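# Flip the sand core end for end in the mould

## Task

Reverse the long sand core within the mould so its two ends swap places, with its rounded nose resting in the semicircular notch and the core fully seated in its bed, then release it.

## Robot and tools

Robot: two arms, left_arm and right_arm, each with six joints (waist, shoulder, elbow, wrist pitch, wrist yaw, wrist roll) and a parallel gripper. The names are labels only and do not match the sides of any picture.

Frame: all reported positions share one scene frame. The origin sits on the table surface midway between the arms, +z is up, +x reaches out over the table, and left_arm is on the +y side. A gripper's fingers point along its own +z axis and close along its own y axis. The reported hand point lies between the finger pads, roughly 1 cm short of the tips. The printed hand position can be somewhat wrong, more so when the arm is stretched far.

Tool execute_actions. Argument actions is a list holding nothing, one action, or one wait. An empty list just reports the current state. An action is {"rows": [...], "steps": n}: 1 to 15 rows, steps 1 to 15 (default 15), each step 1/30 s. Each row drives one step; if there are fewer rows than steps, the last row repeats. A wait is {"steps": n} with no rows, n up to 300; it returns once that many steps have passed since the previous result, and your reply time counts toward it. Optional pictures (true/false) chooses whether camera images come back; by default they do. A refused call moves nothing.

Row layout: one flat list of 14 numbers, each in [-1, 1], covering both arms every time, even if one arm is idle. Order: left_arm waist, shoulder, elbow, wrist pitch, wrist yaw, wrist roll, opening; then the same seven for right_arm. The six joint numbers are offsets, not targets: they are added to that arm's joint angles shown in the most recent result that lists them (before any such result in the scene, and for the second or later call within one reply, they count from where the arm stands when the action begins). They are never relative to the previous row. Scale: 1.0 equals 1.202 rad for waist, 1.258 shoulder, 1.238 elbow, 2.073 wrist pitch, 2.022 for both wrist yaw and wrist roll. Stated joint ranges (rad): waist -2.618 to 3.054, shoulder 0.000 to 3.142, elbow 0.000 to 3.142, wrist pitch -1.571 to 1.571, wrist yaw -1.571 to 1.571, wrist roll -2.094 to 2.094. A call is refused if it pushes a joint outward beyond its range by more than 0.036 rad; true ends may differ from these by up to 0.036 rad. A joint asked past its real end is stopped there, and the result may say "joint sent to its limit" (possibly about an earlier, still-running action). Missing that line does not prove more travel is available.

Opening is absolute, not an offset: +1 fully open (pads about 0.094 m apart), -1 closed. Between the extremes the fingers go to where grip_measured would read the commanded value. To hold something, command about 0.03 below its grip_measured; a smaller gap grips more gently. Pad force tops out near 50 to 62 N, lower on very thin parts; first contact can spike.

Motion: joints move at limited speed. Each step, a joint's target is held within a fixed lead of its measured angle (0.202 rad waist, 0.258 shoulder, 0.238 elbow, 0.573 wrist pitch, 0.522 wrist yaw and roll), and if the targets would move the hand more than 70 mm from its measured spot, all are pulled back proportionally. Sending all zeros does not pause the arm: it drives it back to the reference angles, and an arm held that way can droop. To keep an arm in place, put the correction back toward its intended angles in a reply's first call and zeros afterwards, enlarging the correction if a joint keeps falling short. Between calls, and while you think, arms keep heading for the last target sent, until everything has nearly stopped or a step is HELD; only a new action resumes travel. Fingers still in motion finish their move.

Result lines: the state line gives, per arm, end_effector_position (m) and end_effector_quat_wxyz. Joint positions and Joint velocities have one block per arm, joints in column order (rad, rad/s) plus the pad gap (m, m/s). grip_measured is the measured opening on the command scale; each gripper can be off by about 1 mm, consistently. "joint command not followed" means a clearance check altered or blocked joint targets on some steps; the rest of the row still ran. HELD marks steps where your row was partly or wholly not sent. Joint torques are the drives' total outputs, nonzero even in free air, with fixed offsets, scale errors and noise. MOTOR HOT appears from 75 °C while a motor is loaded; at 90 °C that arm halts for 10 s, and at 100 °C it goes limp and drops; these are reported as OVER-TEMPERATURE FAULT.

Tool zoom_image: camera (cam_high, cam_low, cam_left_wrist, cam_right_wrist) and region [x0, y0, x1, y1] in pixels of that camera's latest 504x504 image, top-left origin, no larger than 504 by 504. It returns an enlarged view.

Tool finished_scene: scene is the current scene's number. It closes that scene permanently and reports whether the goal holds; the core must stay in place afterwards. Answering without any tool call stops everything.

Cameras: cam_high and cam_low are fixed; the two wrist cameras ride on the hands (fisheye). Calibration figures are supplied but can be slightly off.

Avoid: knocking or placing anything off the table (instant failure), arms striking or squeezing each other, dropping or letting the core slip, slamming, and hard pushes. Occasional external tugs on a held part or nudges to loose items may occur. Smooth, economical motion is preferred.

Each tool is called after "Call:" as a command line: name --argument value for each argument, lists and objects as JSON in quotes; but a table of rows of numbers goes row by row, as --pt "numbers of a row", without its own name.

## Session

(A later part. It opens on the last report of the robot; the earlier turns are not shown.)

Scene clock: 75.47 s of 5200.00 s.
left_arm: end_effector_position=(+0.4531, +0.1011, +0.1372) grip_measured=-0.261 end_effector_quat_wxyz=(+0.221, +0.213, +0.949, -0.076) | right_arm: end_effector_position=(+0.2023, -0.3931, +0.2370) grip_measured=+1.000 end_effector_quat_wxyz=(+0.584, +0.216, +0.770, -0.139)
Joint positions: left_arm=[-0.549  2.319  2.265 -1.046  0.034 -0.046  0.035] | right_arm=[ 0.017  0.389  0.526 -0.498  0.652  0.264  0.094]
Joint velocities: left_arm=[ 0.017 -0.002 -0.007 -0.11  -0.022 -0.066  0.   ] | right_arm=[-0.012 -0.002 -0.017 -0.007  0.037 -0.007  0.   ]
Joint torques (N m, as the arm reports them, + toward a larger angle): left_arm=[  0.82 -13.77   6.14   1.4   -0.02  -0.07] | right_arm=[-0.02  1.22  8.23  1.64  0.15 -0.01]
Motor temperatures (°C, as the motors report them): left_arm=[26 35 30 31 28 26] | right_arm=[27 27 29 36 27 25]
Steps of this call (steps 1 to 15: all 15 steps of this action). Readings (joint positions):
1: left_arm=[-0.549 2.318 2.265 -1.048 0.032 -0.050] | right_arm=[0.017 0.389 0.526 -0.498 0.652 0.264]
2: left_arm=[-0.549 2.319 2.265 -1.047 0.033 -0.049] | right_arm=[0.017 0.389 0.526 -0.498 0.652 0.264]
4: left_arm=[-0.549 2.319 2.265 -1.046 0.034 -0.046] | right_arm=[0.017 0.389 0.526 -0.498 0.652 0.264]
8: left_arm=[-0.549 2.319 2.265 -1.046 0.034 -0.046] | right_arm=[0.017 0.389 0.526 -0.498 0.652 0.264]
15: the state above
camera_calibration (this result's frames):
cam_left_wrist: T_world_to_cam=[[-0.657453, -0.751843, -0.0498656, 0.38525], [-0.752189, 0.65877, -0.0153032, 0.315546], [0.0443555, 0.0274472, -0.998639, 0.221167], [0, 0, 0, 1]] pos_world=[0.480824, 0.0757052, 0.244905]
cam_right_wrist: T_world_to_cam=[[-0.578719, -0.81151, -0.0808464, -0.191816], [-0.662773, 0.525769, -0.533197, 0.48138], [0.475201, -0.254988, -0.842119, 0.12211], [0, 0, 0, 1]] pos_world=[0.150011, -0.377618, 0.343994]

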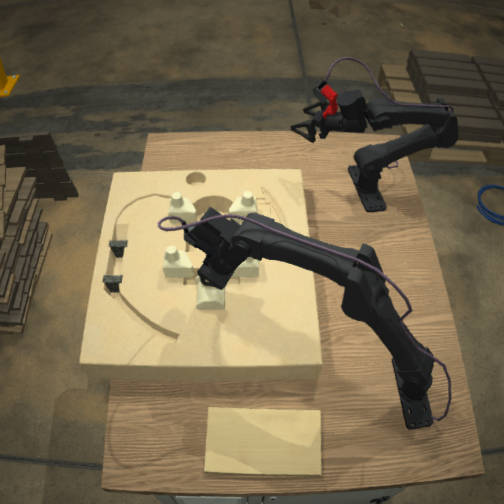

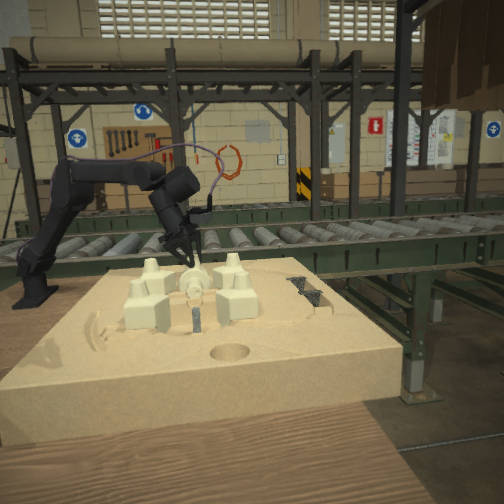

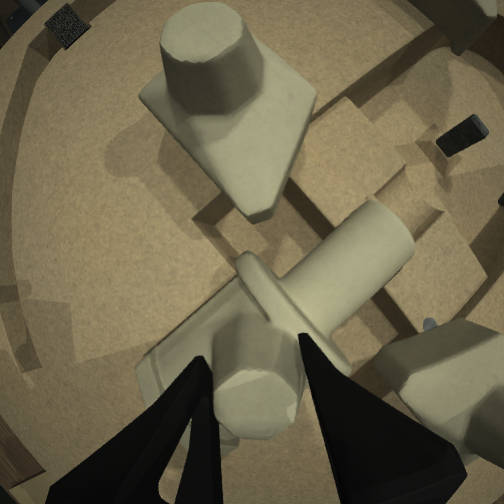

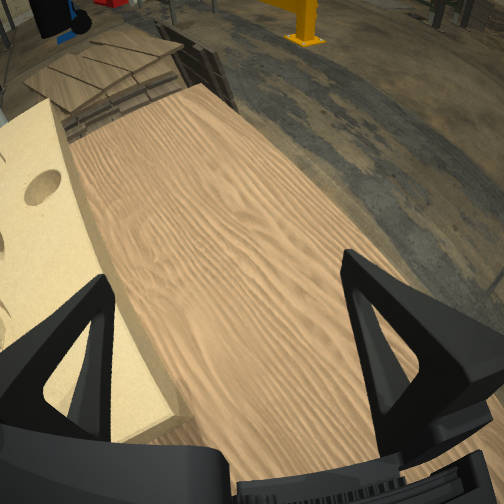

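Wrist yaw yields; push with it, slightly unloaded.

Call:
execute_actions --actions '[{"rows":[[0.02,-0.065,0.03,0.01,-0.05,0,-0.32,0,0,0,0,0,0,1]]}]' --pictures false

Call:
execute_actions --actions '[{"rows":[[0.008,-0.01,0,0.01,-0.02,0,-0.32,0,0,0,0,0,0,1]]}]'

Call:
zoom_image --camera "cam_low" --region '[130,200,260,310]'

Call:
zoom_image --camera "cam_high" --region '[160,240,270,340]'

Scene clock: 77.40 s of 5200.00 s.
left_arm: end_effector_position=(+0.4528, +0.1032, +0.1388) grip_measured=-0.261 end_effector_quat_wxyz=(+0.221, +0.212, +0.949, -0.073) | right_arm: end_effector_position=(+0.2024, -0.3931, +0.2371) grip_measured=+1.000 end_effector_quat_wxyz=(+0.584, +0.216, +0.770, -0.139)
Joint positions: left_arm=[-0.549  2.315  2.265 -1.051  0.026 -0.046  0.035] | right_arm=[ 0.017  0.389  0.526 -0.497  0.652  0.264  0.094]
Joint velocities: left_arm=[-0.002 -0.012 -0.002  0.037  0.037  0.022 -0.   ] | right_arm=[-0.022 -0.007  0.007 -0.037 -0.037  0.037  0.   ]
Joint torques (N m, as the arm reports them, + toward a larger angle): left_arm=[  2.05 -18.4    9.32   1.31  -1.02  -0.03] | right_arm=[-0.04  1.22  8.23  1.64  0.16 -0.02]
Motor temperatures (°C, as the motors report them): left_arm=[26 35 30 31 28 26] | right_arm=[27 27 29 37 27 25]
Steps of this call (steps 1 to 15: the robot went on to your last target; steps 16 to 43: nothing new was sent; steps 44 to 58: all 15 steps of this action). Readings (joint positions):
44: left_arm=[-0.549 2.317 2.265 -1.046 0.029 -0.046] | right_arm=[0.017 0.389 0.526 -0.498 0.652 0.264]
45: left_arm=[-0.549 2.316 2.265 -1.049 0.026 -0.046] | right_arm=[0.017 0.389 0.526 -0.497 0.652 0.264]
47: left_arm=[-0.549 2.315 2.265 -1.051 0.026 -0.046] | right_arm=[0.017 0.389 0.526 -0.497 0.652 0.264]
51: left_arm=[-0.549 2.315 2.265 -1.051 0.026 -0.046] | right_arm=[0.017 0.389 0.526 -0.497 0.652 0.264]
58: the state above

Scene clock: 77.90 s of 5200.00 s.
left_arm: end_effector_position=(+0.4530, +0.1022, +0.1371) grip_measured=-0.261 end_effector_quat_wxyz=(+0.221, +0.213, +0.949, -0.074) | right_arm: end_effector_position=(+0.2024, -0.3931, +0.2373) grip_measured=+1.000 end_effector_quat_wxyz=(+0.584, +0.216, +0.770, -0.139)
Joint positions: left_arm=[-0.549  2.319  2.264 -1.047  0.029 -0.046  0.035] | right_arm=[ 0.017  0.389  0.526 -0.496  0.652  0.264  0.094]
Joint velocities: left_arm=[-0.017 -0.002 -0.002  0.022  0.007  0.022 -0.001] | right_arm=[-0.002 -0.017  0.002 -0.051  0.007 -0.022  0.   ]
Joint torques (N m, as the arm reports them, + toward a larger angle): left_arm=[  0.87 -13.88   6.2    1.25  -0.46  -0.03] | right_arm=[-0.02  1.22  8.25  1.64  0.15 -0.01]
Motor temperatures (°C, as the motors report them): left_arm=[26 35 30 31 28 26] | right_arm=[27 27 29 37 27 25]
Steps of this call (steps 1 to 15: all 15 steps of this action). Readings (joint positions):
1: left_arm=[-0.549 2.317 2.264 -1.051 0.029 -0.046] | right_arm=[0.017 0.389 0.526 -0.497 0.652 0.264]
2: left_arm=[-0.549 2.318 2.264 -1.049 0.028 -0.046] | right_arm=[0.017 0.389 0.526 -0.497 0.652 0.264]
4: left_arm=[-0.549 2.319 2.264 -1.047 0.029 -0.046] | right_arm=[0.017 0.389 0.526 -0.497 0.652 0.264]
8: left_arm=[-0.549 2.319 2.264 -1.047 0.029 -0.046] | right_arm=[0.017 0.389 0.526 -0.496 0.652 0.264]
15: the state above
camera_calibration (this result's frames):
cam_left_wrist: T_world_to_cam=[[-0.655746, -0.753069, -0.0537102, 0.38585], [-0.753661, 0.657146, -0.0124074, 0.315229], [0.044639, 0.0323432, -0.998479, 0.22039], [0, 0, 0, 1]] pos_world=[0.480757, 0.0762916, 0.24469]
cam_right_wrist: T_world_to_cam=[[-0.578597, -0.811488, -0.081933, -0.191468], [-0.661971, 0.525912, -0.534051, 0.481702], [0.476465, -0.254763, -0.841473, 0.121996], [0, 0, 0, 1]] pos_world=[0.149963, -0.377627, 0.344222]

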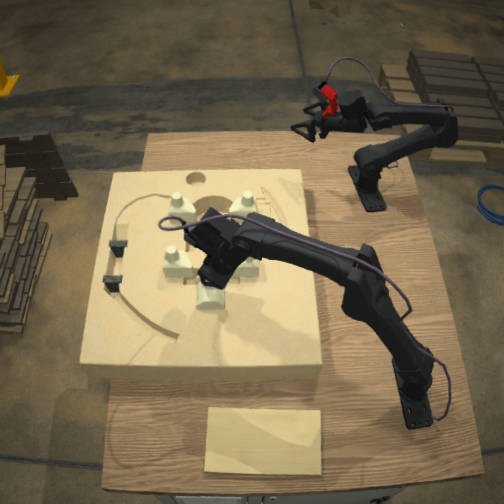

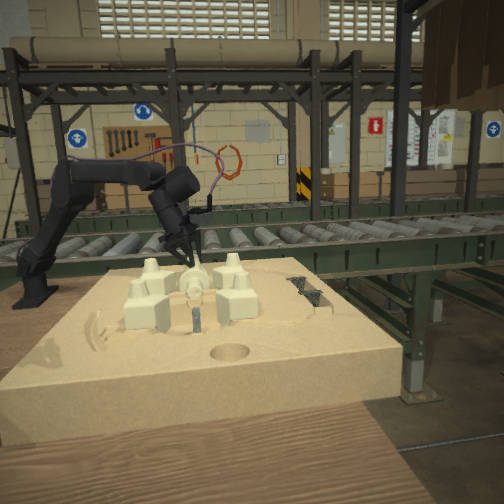

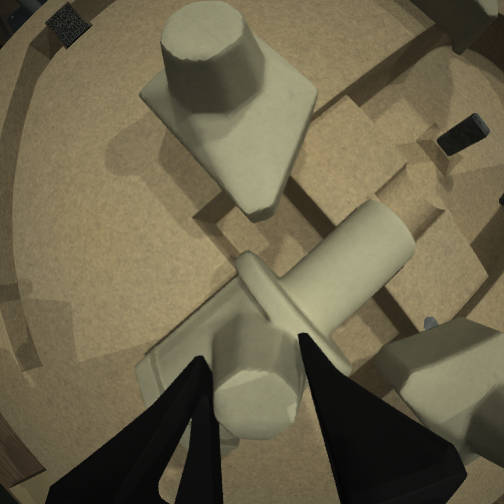

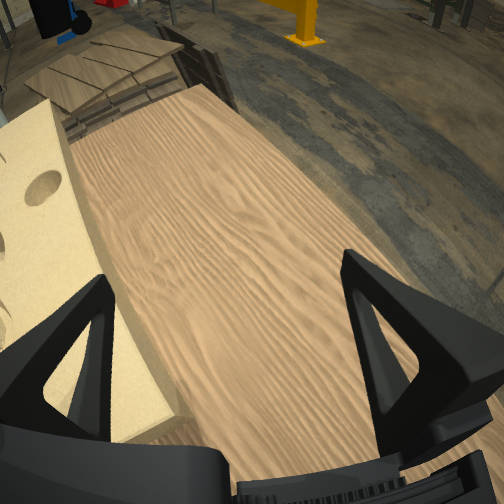

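Region (130, 200, 260, 310) of cam_low's 504x504 image, scaled by 3.877, with more detail than that image has; it fills the top 426 rows of this view, and the rest is white.

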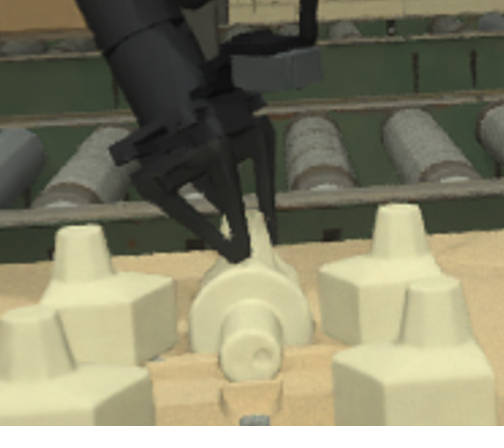

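Region (160, 240, 270, 340) of cam_high's 504x504 image, scaled by 4.582, with more detail than that image has; it fills the top 458 rows of this view, and the rest is white.

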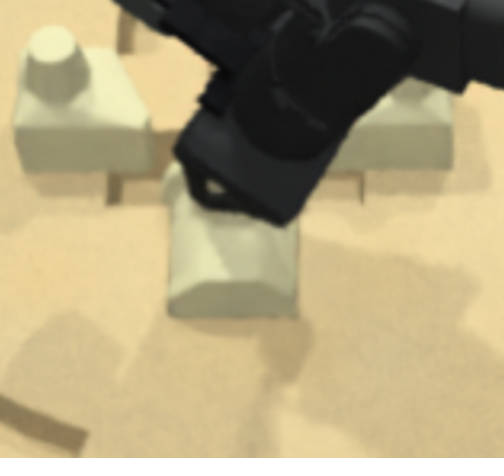

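Call:
execute_actions --actions '[{"rows":[[0,-0.02,0.01,0,0,0,0.4,0,0,0,0,0,0,1],[0,-0.02,0.01,0,0,0,0.4,0,0,0,0,0,0,1],[0,-0.02,0.01,0,0,0,0.4,0,0,0,0,0,0,1],[0,-0.02,0.01,0,0,0,0.4,0,0,0,0,0,0,1],[0,-0.12,0.01,0,0,0,0.4,0,0,0,0,0,0,1]]}]' --pictures false

Call:
execute_actions --actions '[{"steps":10}]'

Call:
zoom_image --camera "cam_low" --region '[130,200,260,310]'

Call:
zoom_image --camera "cam_high" --region '[160,240,270,340]'

Scene clock: 79.87 s of 5200.00 s.
left_arm: end_effector_position=(+0.4432, +0.1069, +0.2162) grip_measured=+0.398 end_effector_quat_wxyz=(+0.286, +0.210, +0.930, -0.092) | right_arm: end_effector_position=(+0.2025, -0.3931, +0.2374) grip_measured=+1.000 end_effector_quat_wxyz=(+0.584, +0.216, +0.770, -0.139)
Joint positions: left_arm=[-0.55   2.167  2.261 -1.055  0.03  -0.046  0.066] | right_arm=[ 0.017  0.389  0.526 -0.495  0.652  0.264  0.094]
Joint velocities: left_arm=[ 0.002 -0.037  0.046  0.095 -0.022  0.007 -0.   ] | right_arm=[-0.012 -0.007 -0.002 -0.037  0.022  0.051  0.   ]
Joint torques (N m, as the arm reports them, + toward a larger angle): left_arm=[ -0.04 -11.32   7.2    1.27  -0.01  -0.04] | right_arm=[-0.03  1.2   8.23  1.64  0.15 -0.02]
Motor temperatures (°C, as the motors report them): left_arm=[26 35 30 31 28 26] | right_arm=[27 27 29 37 27 25]
Steps of this call (steps 1 to 15: the robot went on to your last target; steps 16 to 44: nothing new was sent; steps 45 to 59: all 15 steps of this action). Readings (joint positions):
45: left_arm=[-0.550 2.319 2.264 -1.049 0.030 -0.046] | right_arm=[0.017 0.389 0.526 -0.496 0.652 0.264]
46: left_arm=[-0.550 2.319 2.264 -1.049 0.030 -0.046] | right_arm=[0.017 0.389 0.526 -0.496 0.652 0.264]
48: left_arm=[-0.550 2.319 2.264 -1.049 0.030 -0.046] | right_arm=[0.017 0.389 0.526 -0.496 0.652 0.264]
52: left_arm=[-0.550 2.268 2.257 -1.063 0.030 -0.046] | right_arm=[0.017 0.389 0.526 -0.495 0.652 0.264]
59: the state above

Scene clock: 80.20 s of 5200.00 s.
left_arm: end_effector_position=(+0.4440, +0.1064, +0.2134) grip_measured=+0.398 end_effector_quat_wxyz=(+0.284, +0.210, +0.931, -0.091) | right_arm: end_effector_position=(+0.2025, -0.3931, +0.2374) grip_measured=+1.000 end_effector_quat_wxyz=(+0.584, +0.216, +0.770, -0.139)
Joint positions: left_arm=[-0.55   2.173  2.262 -1.054  0.03  -0.046  0.066] | right_arm=[ 0.017  0.389  0.526 -0.495  0.652  0.264  0.094]
Joint velocities: left_arm=[-0.017 -0.022  0.002 -0.051  0.007  0.022 -0.001] | right_arm=[-0.002  0.007 -0.012  0.007 -0.095  0.066  0.   ]
Joint torques (N m, as the arm reports them, + toward a larger angle): left_arm=[  0.06 -12.01   7.42   1.31   0.    -0.05] | right_arm=[-0.03  1.21  8.23  1.64  0.15 -0.01]
Motor temperatures (°C, as the motors report them): left_arm=[26 35 30 31 28 26] | right_arm=[27 27 29 37 27 25]
Steps of this call (steps 1 to 10: the robot went on to your last target). Readings (joint positions):
1: left_arm=[-0.550 2.167 2.262 -1.054 0.030 -0.046] | right_arm=[0.017 0.389 0.526 -0.495 0.652 0.264]
2: left_arm=[-0.550 2.167 2.262 -1.053 0.030 -0.046] | right_arm=[0.017 0.389 0.526 -0.495 0.652 0.264]
4: left_arm=[-0.550 2.171 2.262 -1.054 0.030 -0.046] | right_arm=[0.017 0.389 0.526 -0.495 0.652 0.264]
8: left_arm=[-0.550 2.173 2.262 -1.054 0.030 -0.046] | right_arm=[0.017 0.389 0.526 -0.495 0.652 0.264]
10: the state above
camera_calibration (this result's frames):
cam_left_wrist: T_world_to_cam=[[-0.648349, -0.756649, -0.084412, 0.390868], [-0.743255, 0.653067, -0.145171, 0.330726], [0.16497, -0.0313818, -0.985799, 0.247558], [0, 0, 0, 1]] pos_world=[0.458393, 0.0875326, 0.325049]
cam_right_wrist: T_world_to_cam=[[-0.578535, -0.811477, -0.0824762, -0.191294], [-0.66157, 0.525983, -0.534478, 0.481862], [0.477097, -0.25465, -0.841149, 0.121939], [0, 0, 0, 1]] pos_world=[0.149939, -0.377631, 0.344336]

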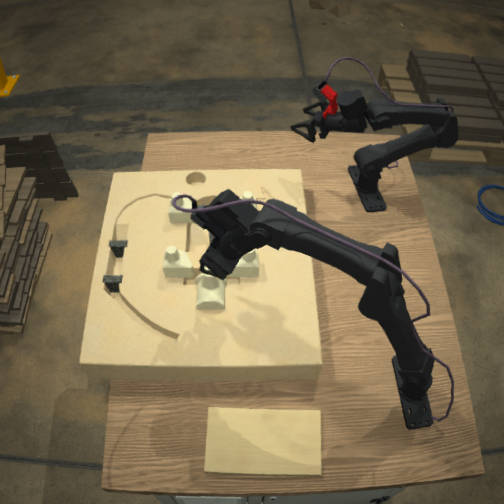

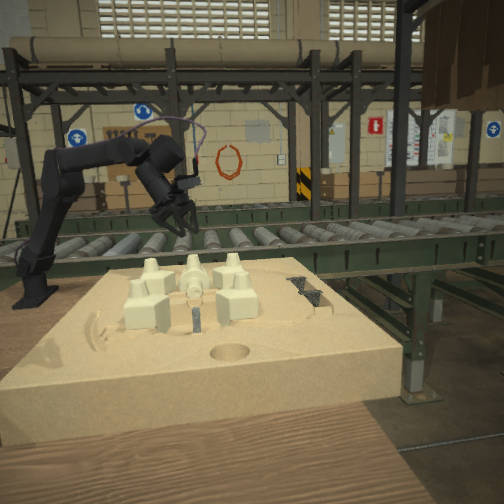

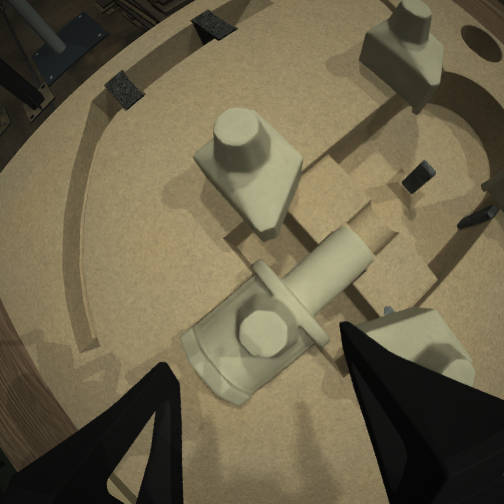

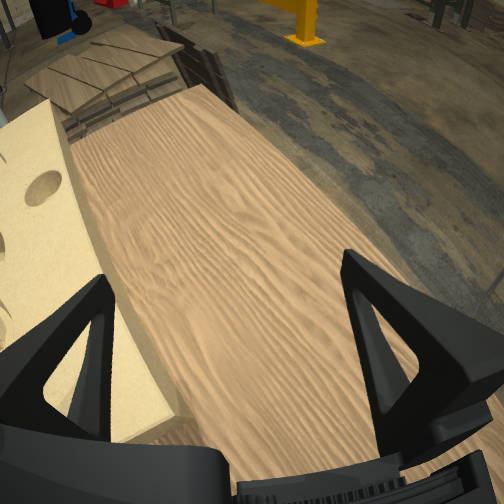

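Region (130, 200, 260, 310) of cam_low's 504x504 image, scaled by 3.877, with more detail than that image has; it fills the top 426 rows of this view, and the rest is white.

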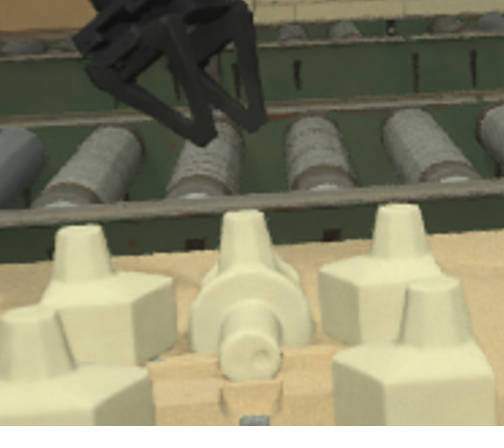

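Region (160, 240, 270, 340) of cam_high's 504x504 image, scaled by 4.582, with more detail than that image has; it fills the top 458 rows of this view, and the rest is white.

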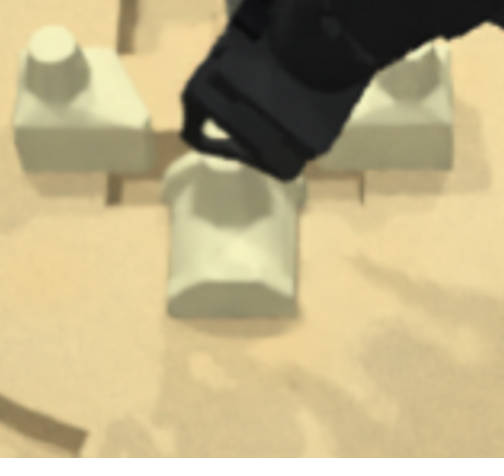

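Call:
execute_actions --actions '[{"rows":[[0,0.02,0.01,0.005,0,-0.22,0.4,0,0,0,0,0,0,1],[0,0.03,0.01,0.005,0,-0.22,0.4,0,0,0,0,0,0,1],[0,0.04,0.01,0.005,0,-0.22,0.4,0,0,0,0,0,0,1],[0,0.05,0.01,0.005,0,-0.22,0.4,0,0,0,0,0,0,1],[0,0.06,0.01,0.005,0,-0.22,0.4,0,0,0,0,0,0,1],[0,0.07,0.01,0.005,0,-0.22,0.4,0,0,0,0,0,0,1],[0,0.08,0.01,0.005,0,-0.22,0.4,0,0,0,0,0,0,1]]}]'

Call:
execute_actions --actions '[{"rows":[[0.045,-0.02,0.01,-0.03,-0.05,0,0.4,0,0,0,0,0,0,1]]}]'

Call:
zoom_image --camera "cam_low" --region '[130,200,260,310]'

Scene clock: 83.27 s of 5200.00 s.
left_arm: end_effector_position=(+0.4506, +0.1029, +0.1425) grip_measured=+0.398 end_effector_quat_wxyz=(+0.201, +0.009, +0.972, -0.120) | right_arm: end_effector_position=(+0.2026, -0.3931, +0.2376) grip_measured=+1.000 end_effector_quat_wxyz=(+0.585, +0.217, +0.769, -0.139)
Joint positions: left_arm=[-0.55   2.305  2.262 -1.056  0.03  -0.469  0.066] | right_arm=[ 0.017  0.389  0.526 -0.495  0.652  0.264  0.094]
Joint velocities: left_arm=[-0.012  0.002 -0.012 -0.022 -0.066 -0.051 -0.   ] | right_arm=[ 0.017 -0.002  0.002 -0.066  0.051  0.051  0.   ]
Joint torques (N m, as the arm reports them, + toward a larger angle): left_arm=[ -0.04 -14.9    7.2    1.2    0.01  -0.08] | right_arm=[-0.03  1.21  8.25  1.64  0.15 -0.02]
Motor temperatures (°C, as the motors report them): left_arm=[26 35 30 31 28 26] | right_arm=[27 27 29 37 27 25]
Steps of this call (steps 1 to 15: the robot went on to your last target; steps 16 to 77: nothing new was sent; steps 78 to 92: all 15 steps of this action). Readings (joint positions):
78: left_arm=[-0.550 2.175 2.262 -1.054 0.030 -0.104] | right_arm=[0.017 0.389 0.526 -0.495 0.652 0.264]
79: left_arm=[-0.550 2.178 2.262 -1.053 0.030 -0.181] | right_arm=[0.017 0.389 0.526 -0.495 0.652 0.264]
81: left_arm=[-0.550 2.193 2.262 -1.052 0.030 -0.291] | right_arm=[0.017 0.389 0.526 -0.495 0.652 0.264]
85: left_arm=[-0.550 2.250 2.262 -1.052 0.030 -0.407] | right_arm=[0.017 0.389 0.526 -0.495 0.652 0.264]
92: the state above
camera_calibration (this result's frames):
cam_left_wrist: T_world_to_cam=[[-0.329655, -0.933985, 0.13784, 0.22948], [-0.943462, 0.331275, -0.0116915, 0.431896], [-0.0347431, -0.133901, -0.990386, 0.27762], [0, 0, 0, 1]] pos_world=[0.492772, 0.108428, 0.248369]
cam_right_wrist: T_world_to_cam=[[-0.578473, -0.811466, -0.0830194, -0.191121], [-0.661169, 0.526055, -0.534904, 0.482023], [0.477729, -0.254538, -0.840824, 0.121881], [0, 0, 0, 1]] pos_world=[0.149914, -0.377635, 0.34445]

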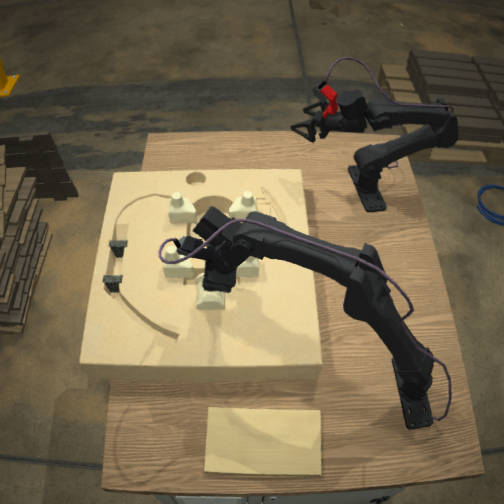

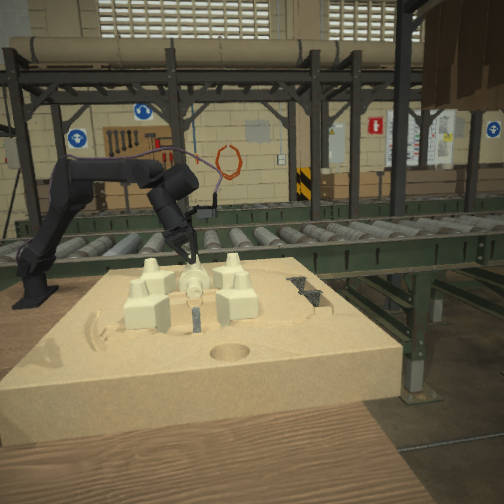

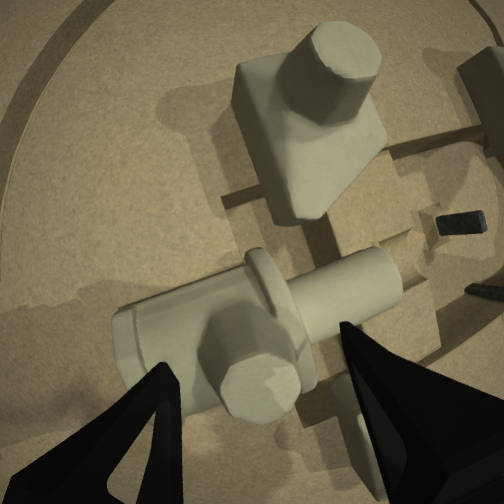

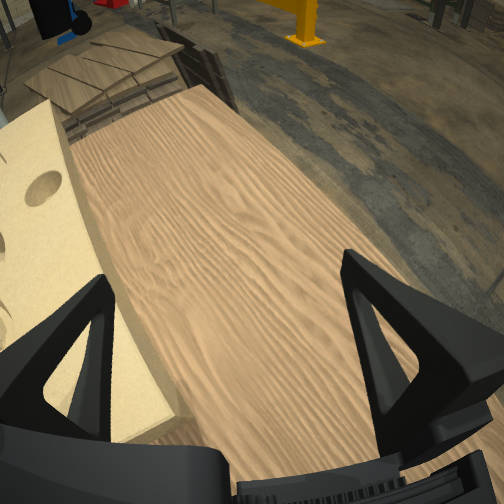

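Scene clock: 83.77 s of 5200.00 s.
left_arm: end_effector_position=(+0.4534, +0.1228, +0.1399) grip_measured=+0.399 end_effector_quat_wxyz=(+0.195, -0.008, +0.975, -0.102) | right_arm: end_effector_position=(+0.2026, -0.3931, +0.2377) grip_measured=+1.000 end_effector_quat_wxyz=(+0.585, +0.217, +0.769, -0.139)
Joint positions: left_arm=[-0.522  2.304  2.262 -1.085  0.009 -0.471  0.066] | right_arm=[ 0.017  0.389  0.526 -0.494  0.652  0.264  0.094]
Joint velocities: left_arm=[ 0.002 -0.022  0.007  0.081 -0.037 -0.007 -0.   ] | right_arm=[ 0.002 -0.002 -0.007 -0.051 -0.066 -0.007  0.   ]
Joint torques (N m, as the arm reports them, + toward a larger angle): left_arm=[  2.27 -14.35   7.16   0.79  -0.88  -0.02] | right_arm=[-0.03  1.21  8.22  1.64  0.15 -0.02]
Motor temperatures (°C, as the motors report them): left_arm=[26 35 30 31 28 26] | right_arm=[27 27 29 37 27 25]
Steps of this call (steps 1 to 15: all 15 steps of this action). Readings (joint positions):
1: left_arm=[-0.546 2.305 2.262 -1.059 0.021 -0.470] | right_arm=[0.017 0.389 0.526 -0.495 0.652 0.264]
2: left_arm=[-0.543 2.304 2.262 -1.068 0.006 -0.470] | right_arm=[0.017 0.389 0.526 -0.494 0.652 0.264]
4: left_arm=[-0.525 2.304 2.262 -1.083 -0.000 -0.471] | right_arm=[0.017 0.389 0.526 -0.494 0.652 0.264]
8: left_arm=[-0.522 2.304 2.262 -1.085 0.009 -0.471] | right_arm=[0.017 0.389 0.526 -0.494 0.652 0.264]
15: the state above
camera_calibration (this result's frames):
cam_left_wrist: T_world_to_cam=[[-0.291505, -0.949557, 0.115613, 0.237055], [-0.955435, 0.29491, 0.0131464, 0.434395], [-0.0465787, -0.106628, -0.993207, 0.280182], [0, 0, 0, 1]] pos_world=[0.49719, 0.126864, 0.245162]
cam_right_wrist: T_world_to_cam=[[-0.578411, -0.811455, -0.0835625, -0.190947], [-0.660767, 0.526127, -0.53533, 0.482184], [0.47836, -0.254425, -0.840499, 0.121824], [0, 0, 0, 1]] pos_world=[0.14989, -0.37764, 0.344564]

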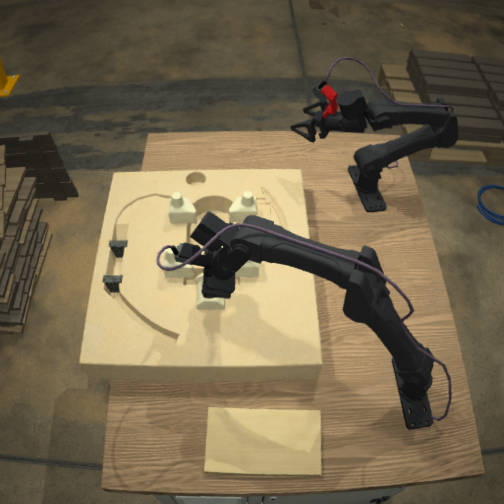

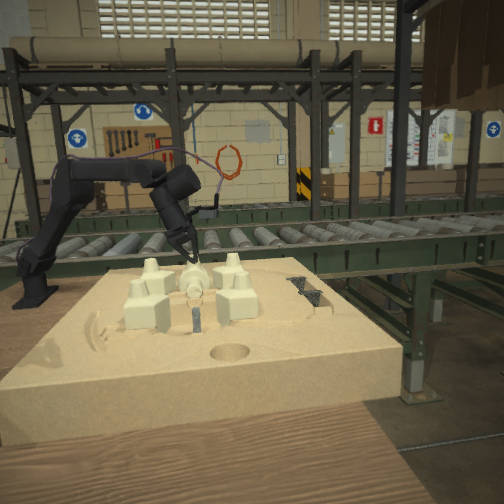

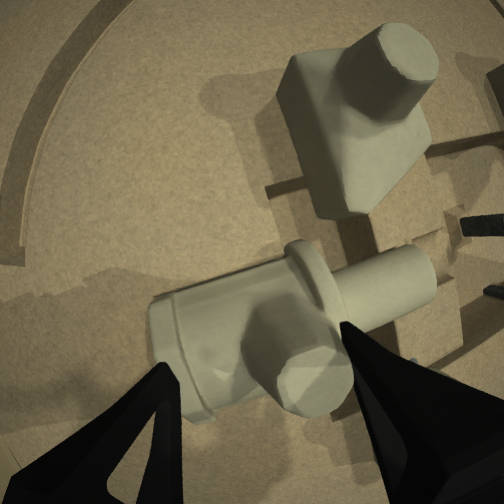

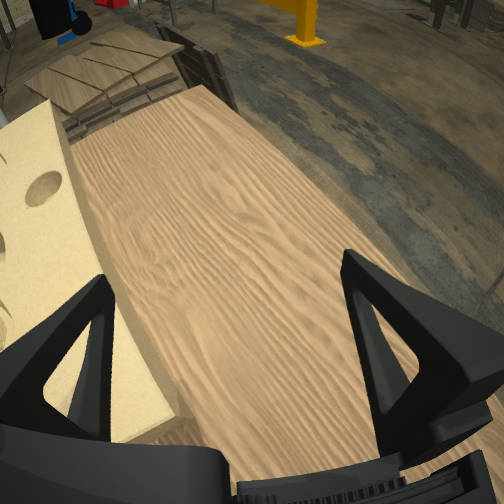

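Region (130, 200, 260, 310) of cam_low's 504x504 image, scaled by 3.877, with more detail than that image has; it fills the top 426 rows of this view, and the rest is white.

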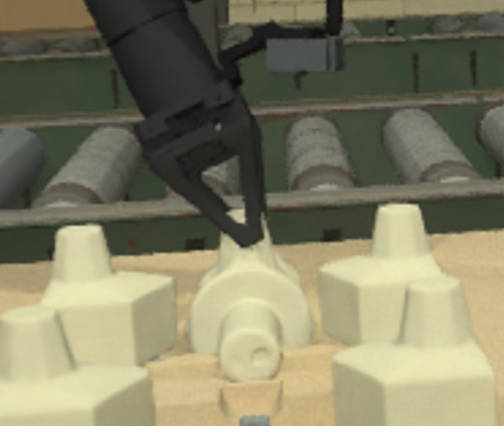

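Call:
execute_actions --actions '[{"rows":[[-0.02,-0.02,0,0,0,0,0.7,0,0,0,0,0,0,1],[-0.02,-0.02,0,0,0,0,0.7,0,0,0,0,0,0,1],[-0.02,-0.02,0,0,0,0,0.7,0,0,0,0,0,0,1],[-0.02,-0.15,0,0,0,0,0.7,0,0,0,0,0,0,1]]}]' --pictures false

Call:
finished_scene --scene 1

Scene clock: 86.10 s of 5200.00 s.
left_arm: end_effector_position=(+0.4341, +0.1213, +0.2382) grip_measured=+0.698 end_effector_quat_wxyz=(+0.271, +0.002, +0.952, -0.143) | right_arm: end_effector_position=(+0.2027, -0.3931, +0.2379) grip_measured=+1.000 end_effector_quat_wxyz=(+0.585, +0.217, +0.769, -0.138)
Joint positions: left_arm=[-0.54   2.107  2.25  -1.09   0.01  -0.471  0.08 ] | right_arm=[ 0.017  0.389  0.526 -0.493  0.652  0.264  0.094]
Joint velocities: left_arm=[-0.002 -0.012  0.022 -0.007 -0.051 -0.037  0.001] | right_arm=[-0.007 -0.002 -0.032 -0.022 -0.007 -0.095  0.   ]
Joint torques (N m, as the arm reports them, + toward a larger angle): left_arm=[ -0.56 -10.34   6.81   1.27  -0.01  -0.04] | right_arm=[-0.03  1.21  8.23  1.64  0.15 -0.02]
Motor temperatures (°C, as the motors report them): left_arm=[26 35 30 31 29 26] | right_arm=[27 27 29 37 27 25]
Steps of this call (steps 1 to 15: the robot went on to your last target; steps 16 to 55: nothing new was sent; steps 56 to 70: all 15 steps of this action). Readings (joint positions):
56: left_arm=[-0.525 2.304 2.262 -1.084 0.010 -0.471] | right_arm=[0.017 0.389 0.526 -0.493 0.652 0.264]
57: left_arm=[-0.527 2.304 2.262 -1.086 0.010 -0.471] | right_arm=[0.017 0.389 0.526 -0.493 0.652 0.264]
59: left_arm=[-0.532 2.296 2.259 -1.085 0.010 -0.471] | right_arm=[0.017 0.389 0.526 -0.493 0.652 0.264]
63: left_arm=[-0.539 2.221 2.245 -1.100 0.010 -0.471] | right_arm=[0.017 0.389 0.526 -0.493 0.652 0.264]
70: the state above

The scene is finished: the task was done.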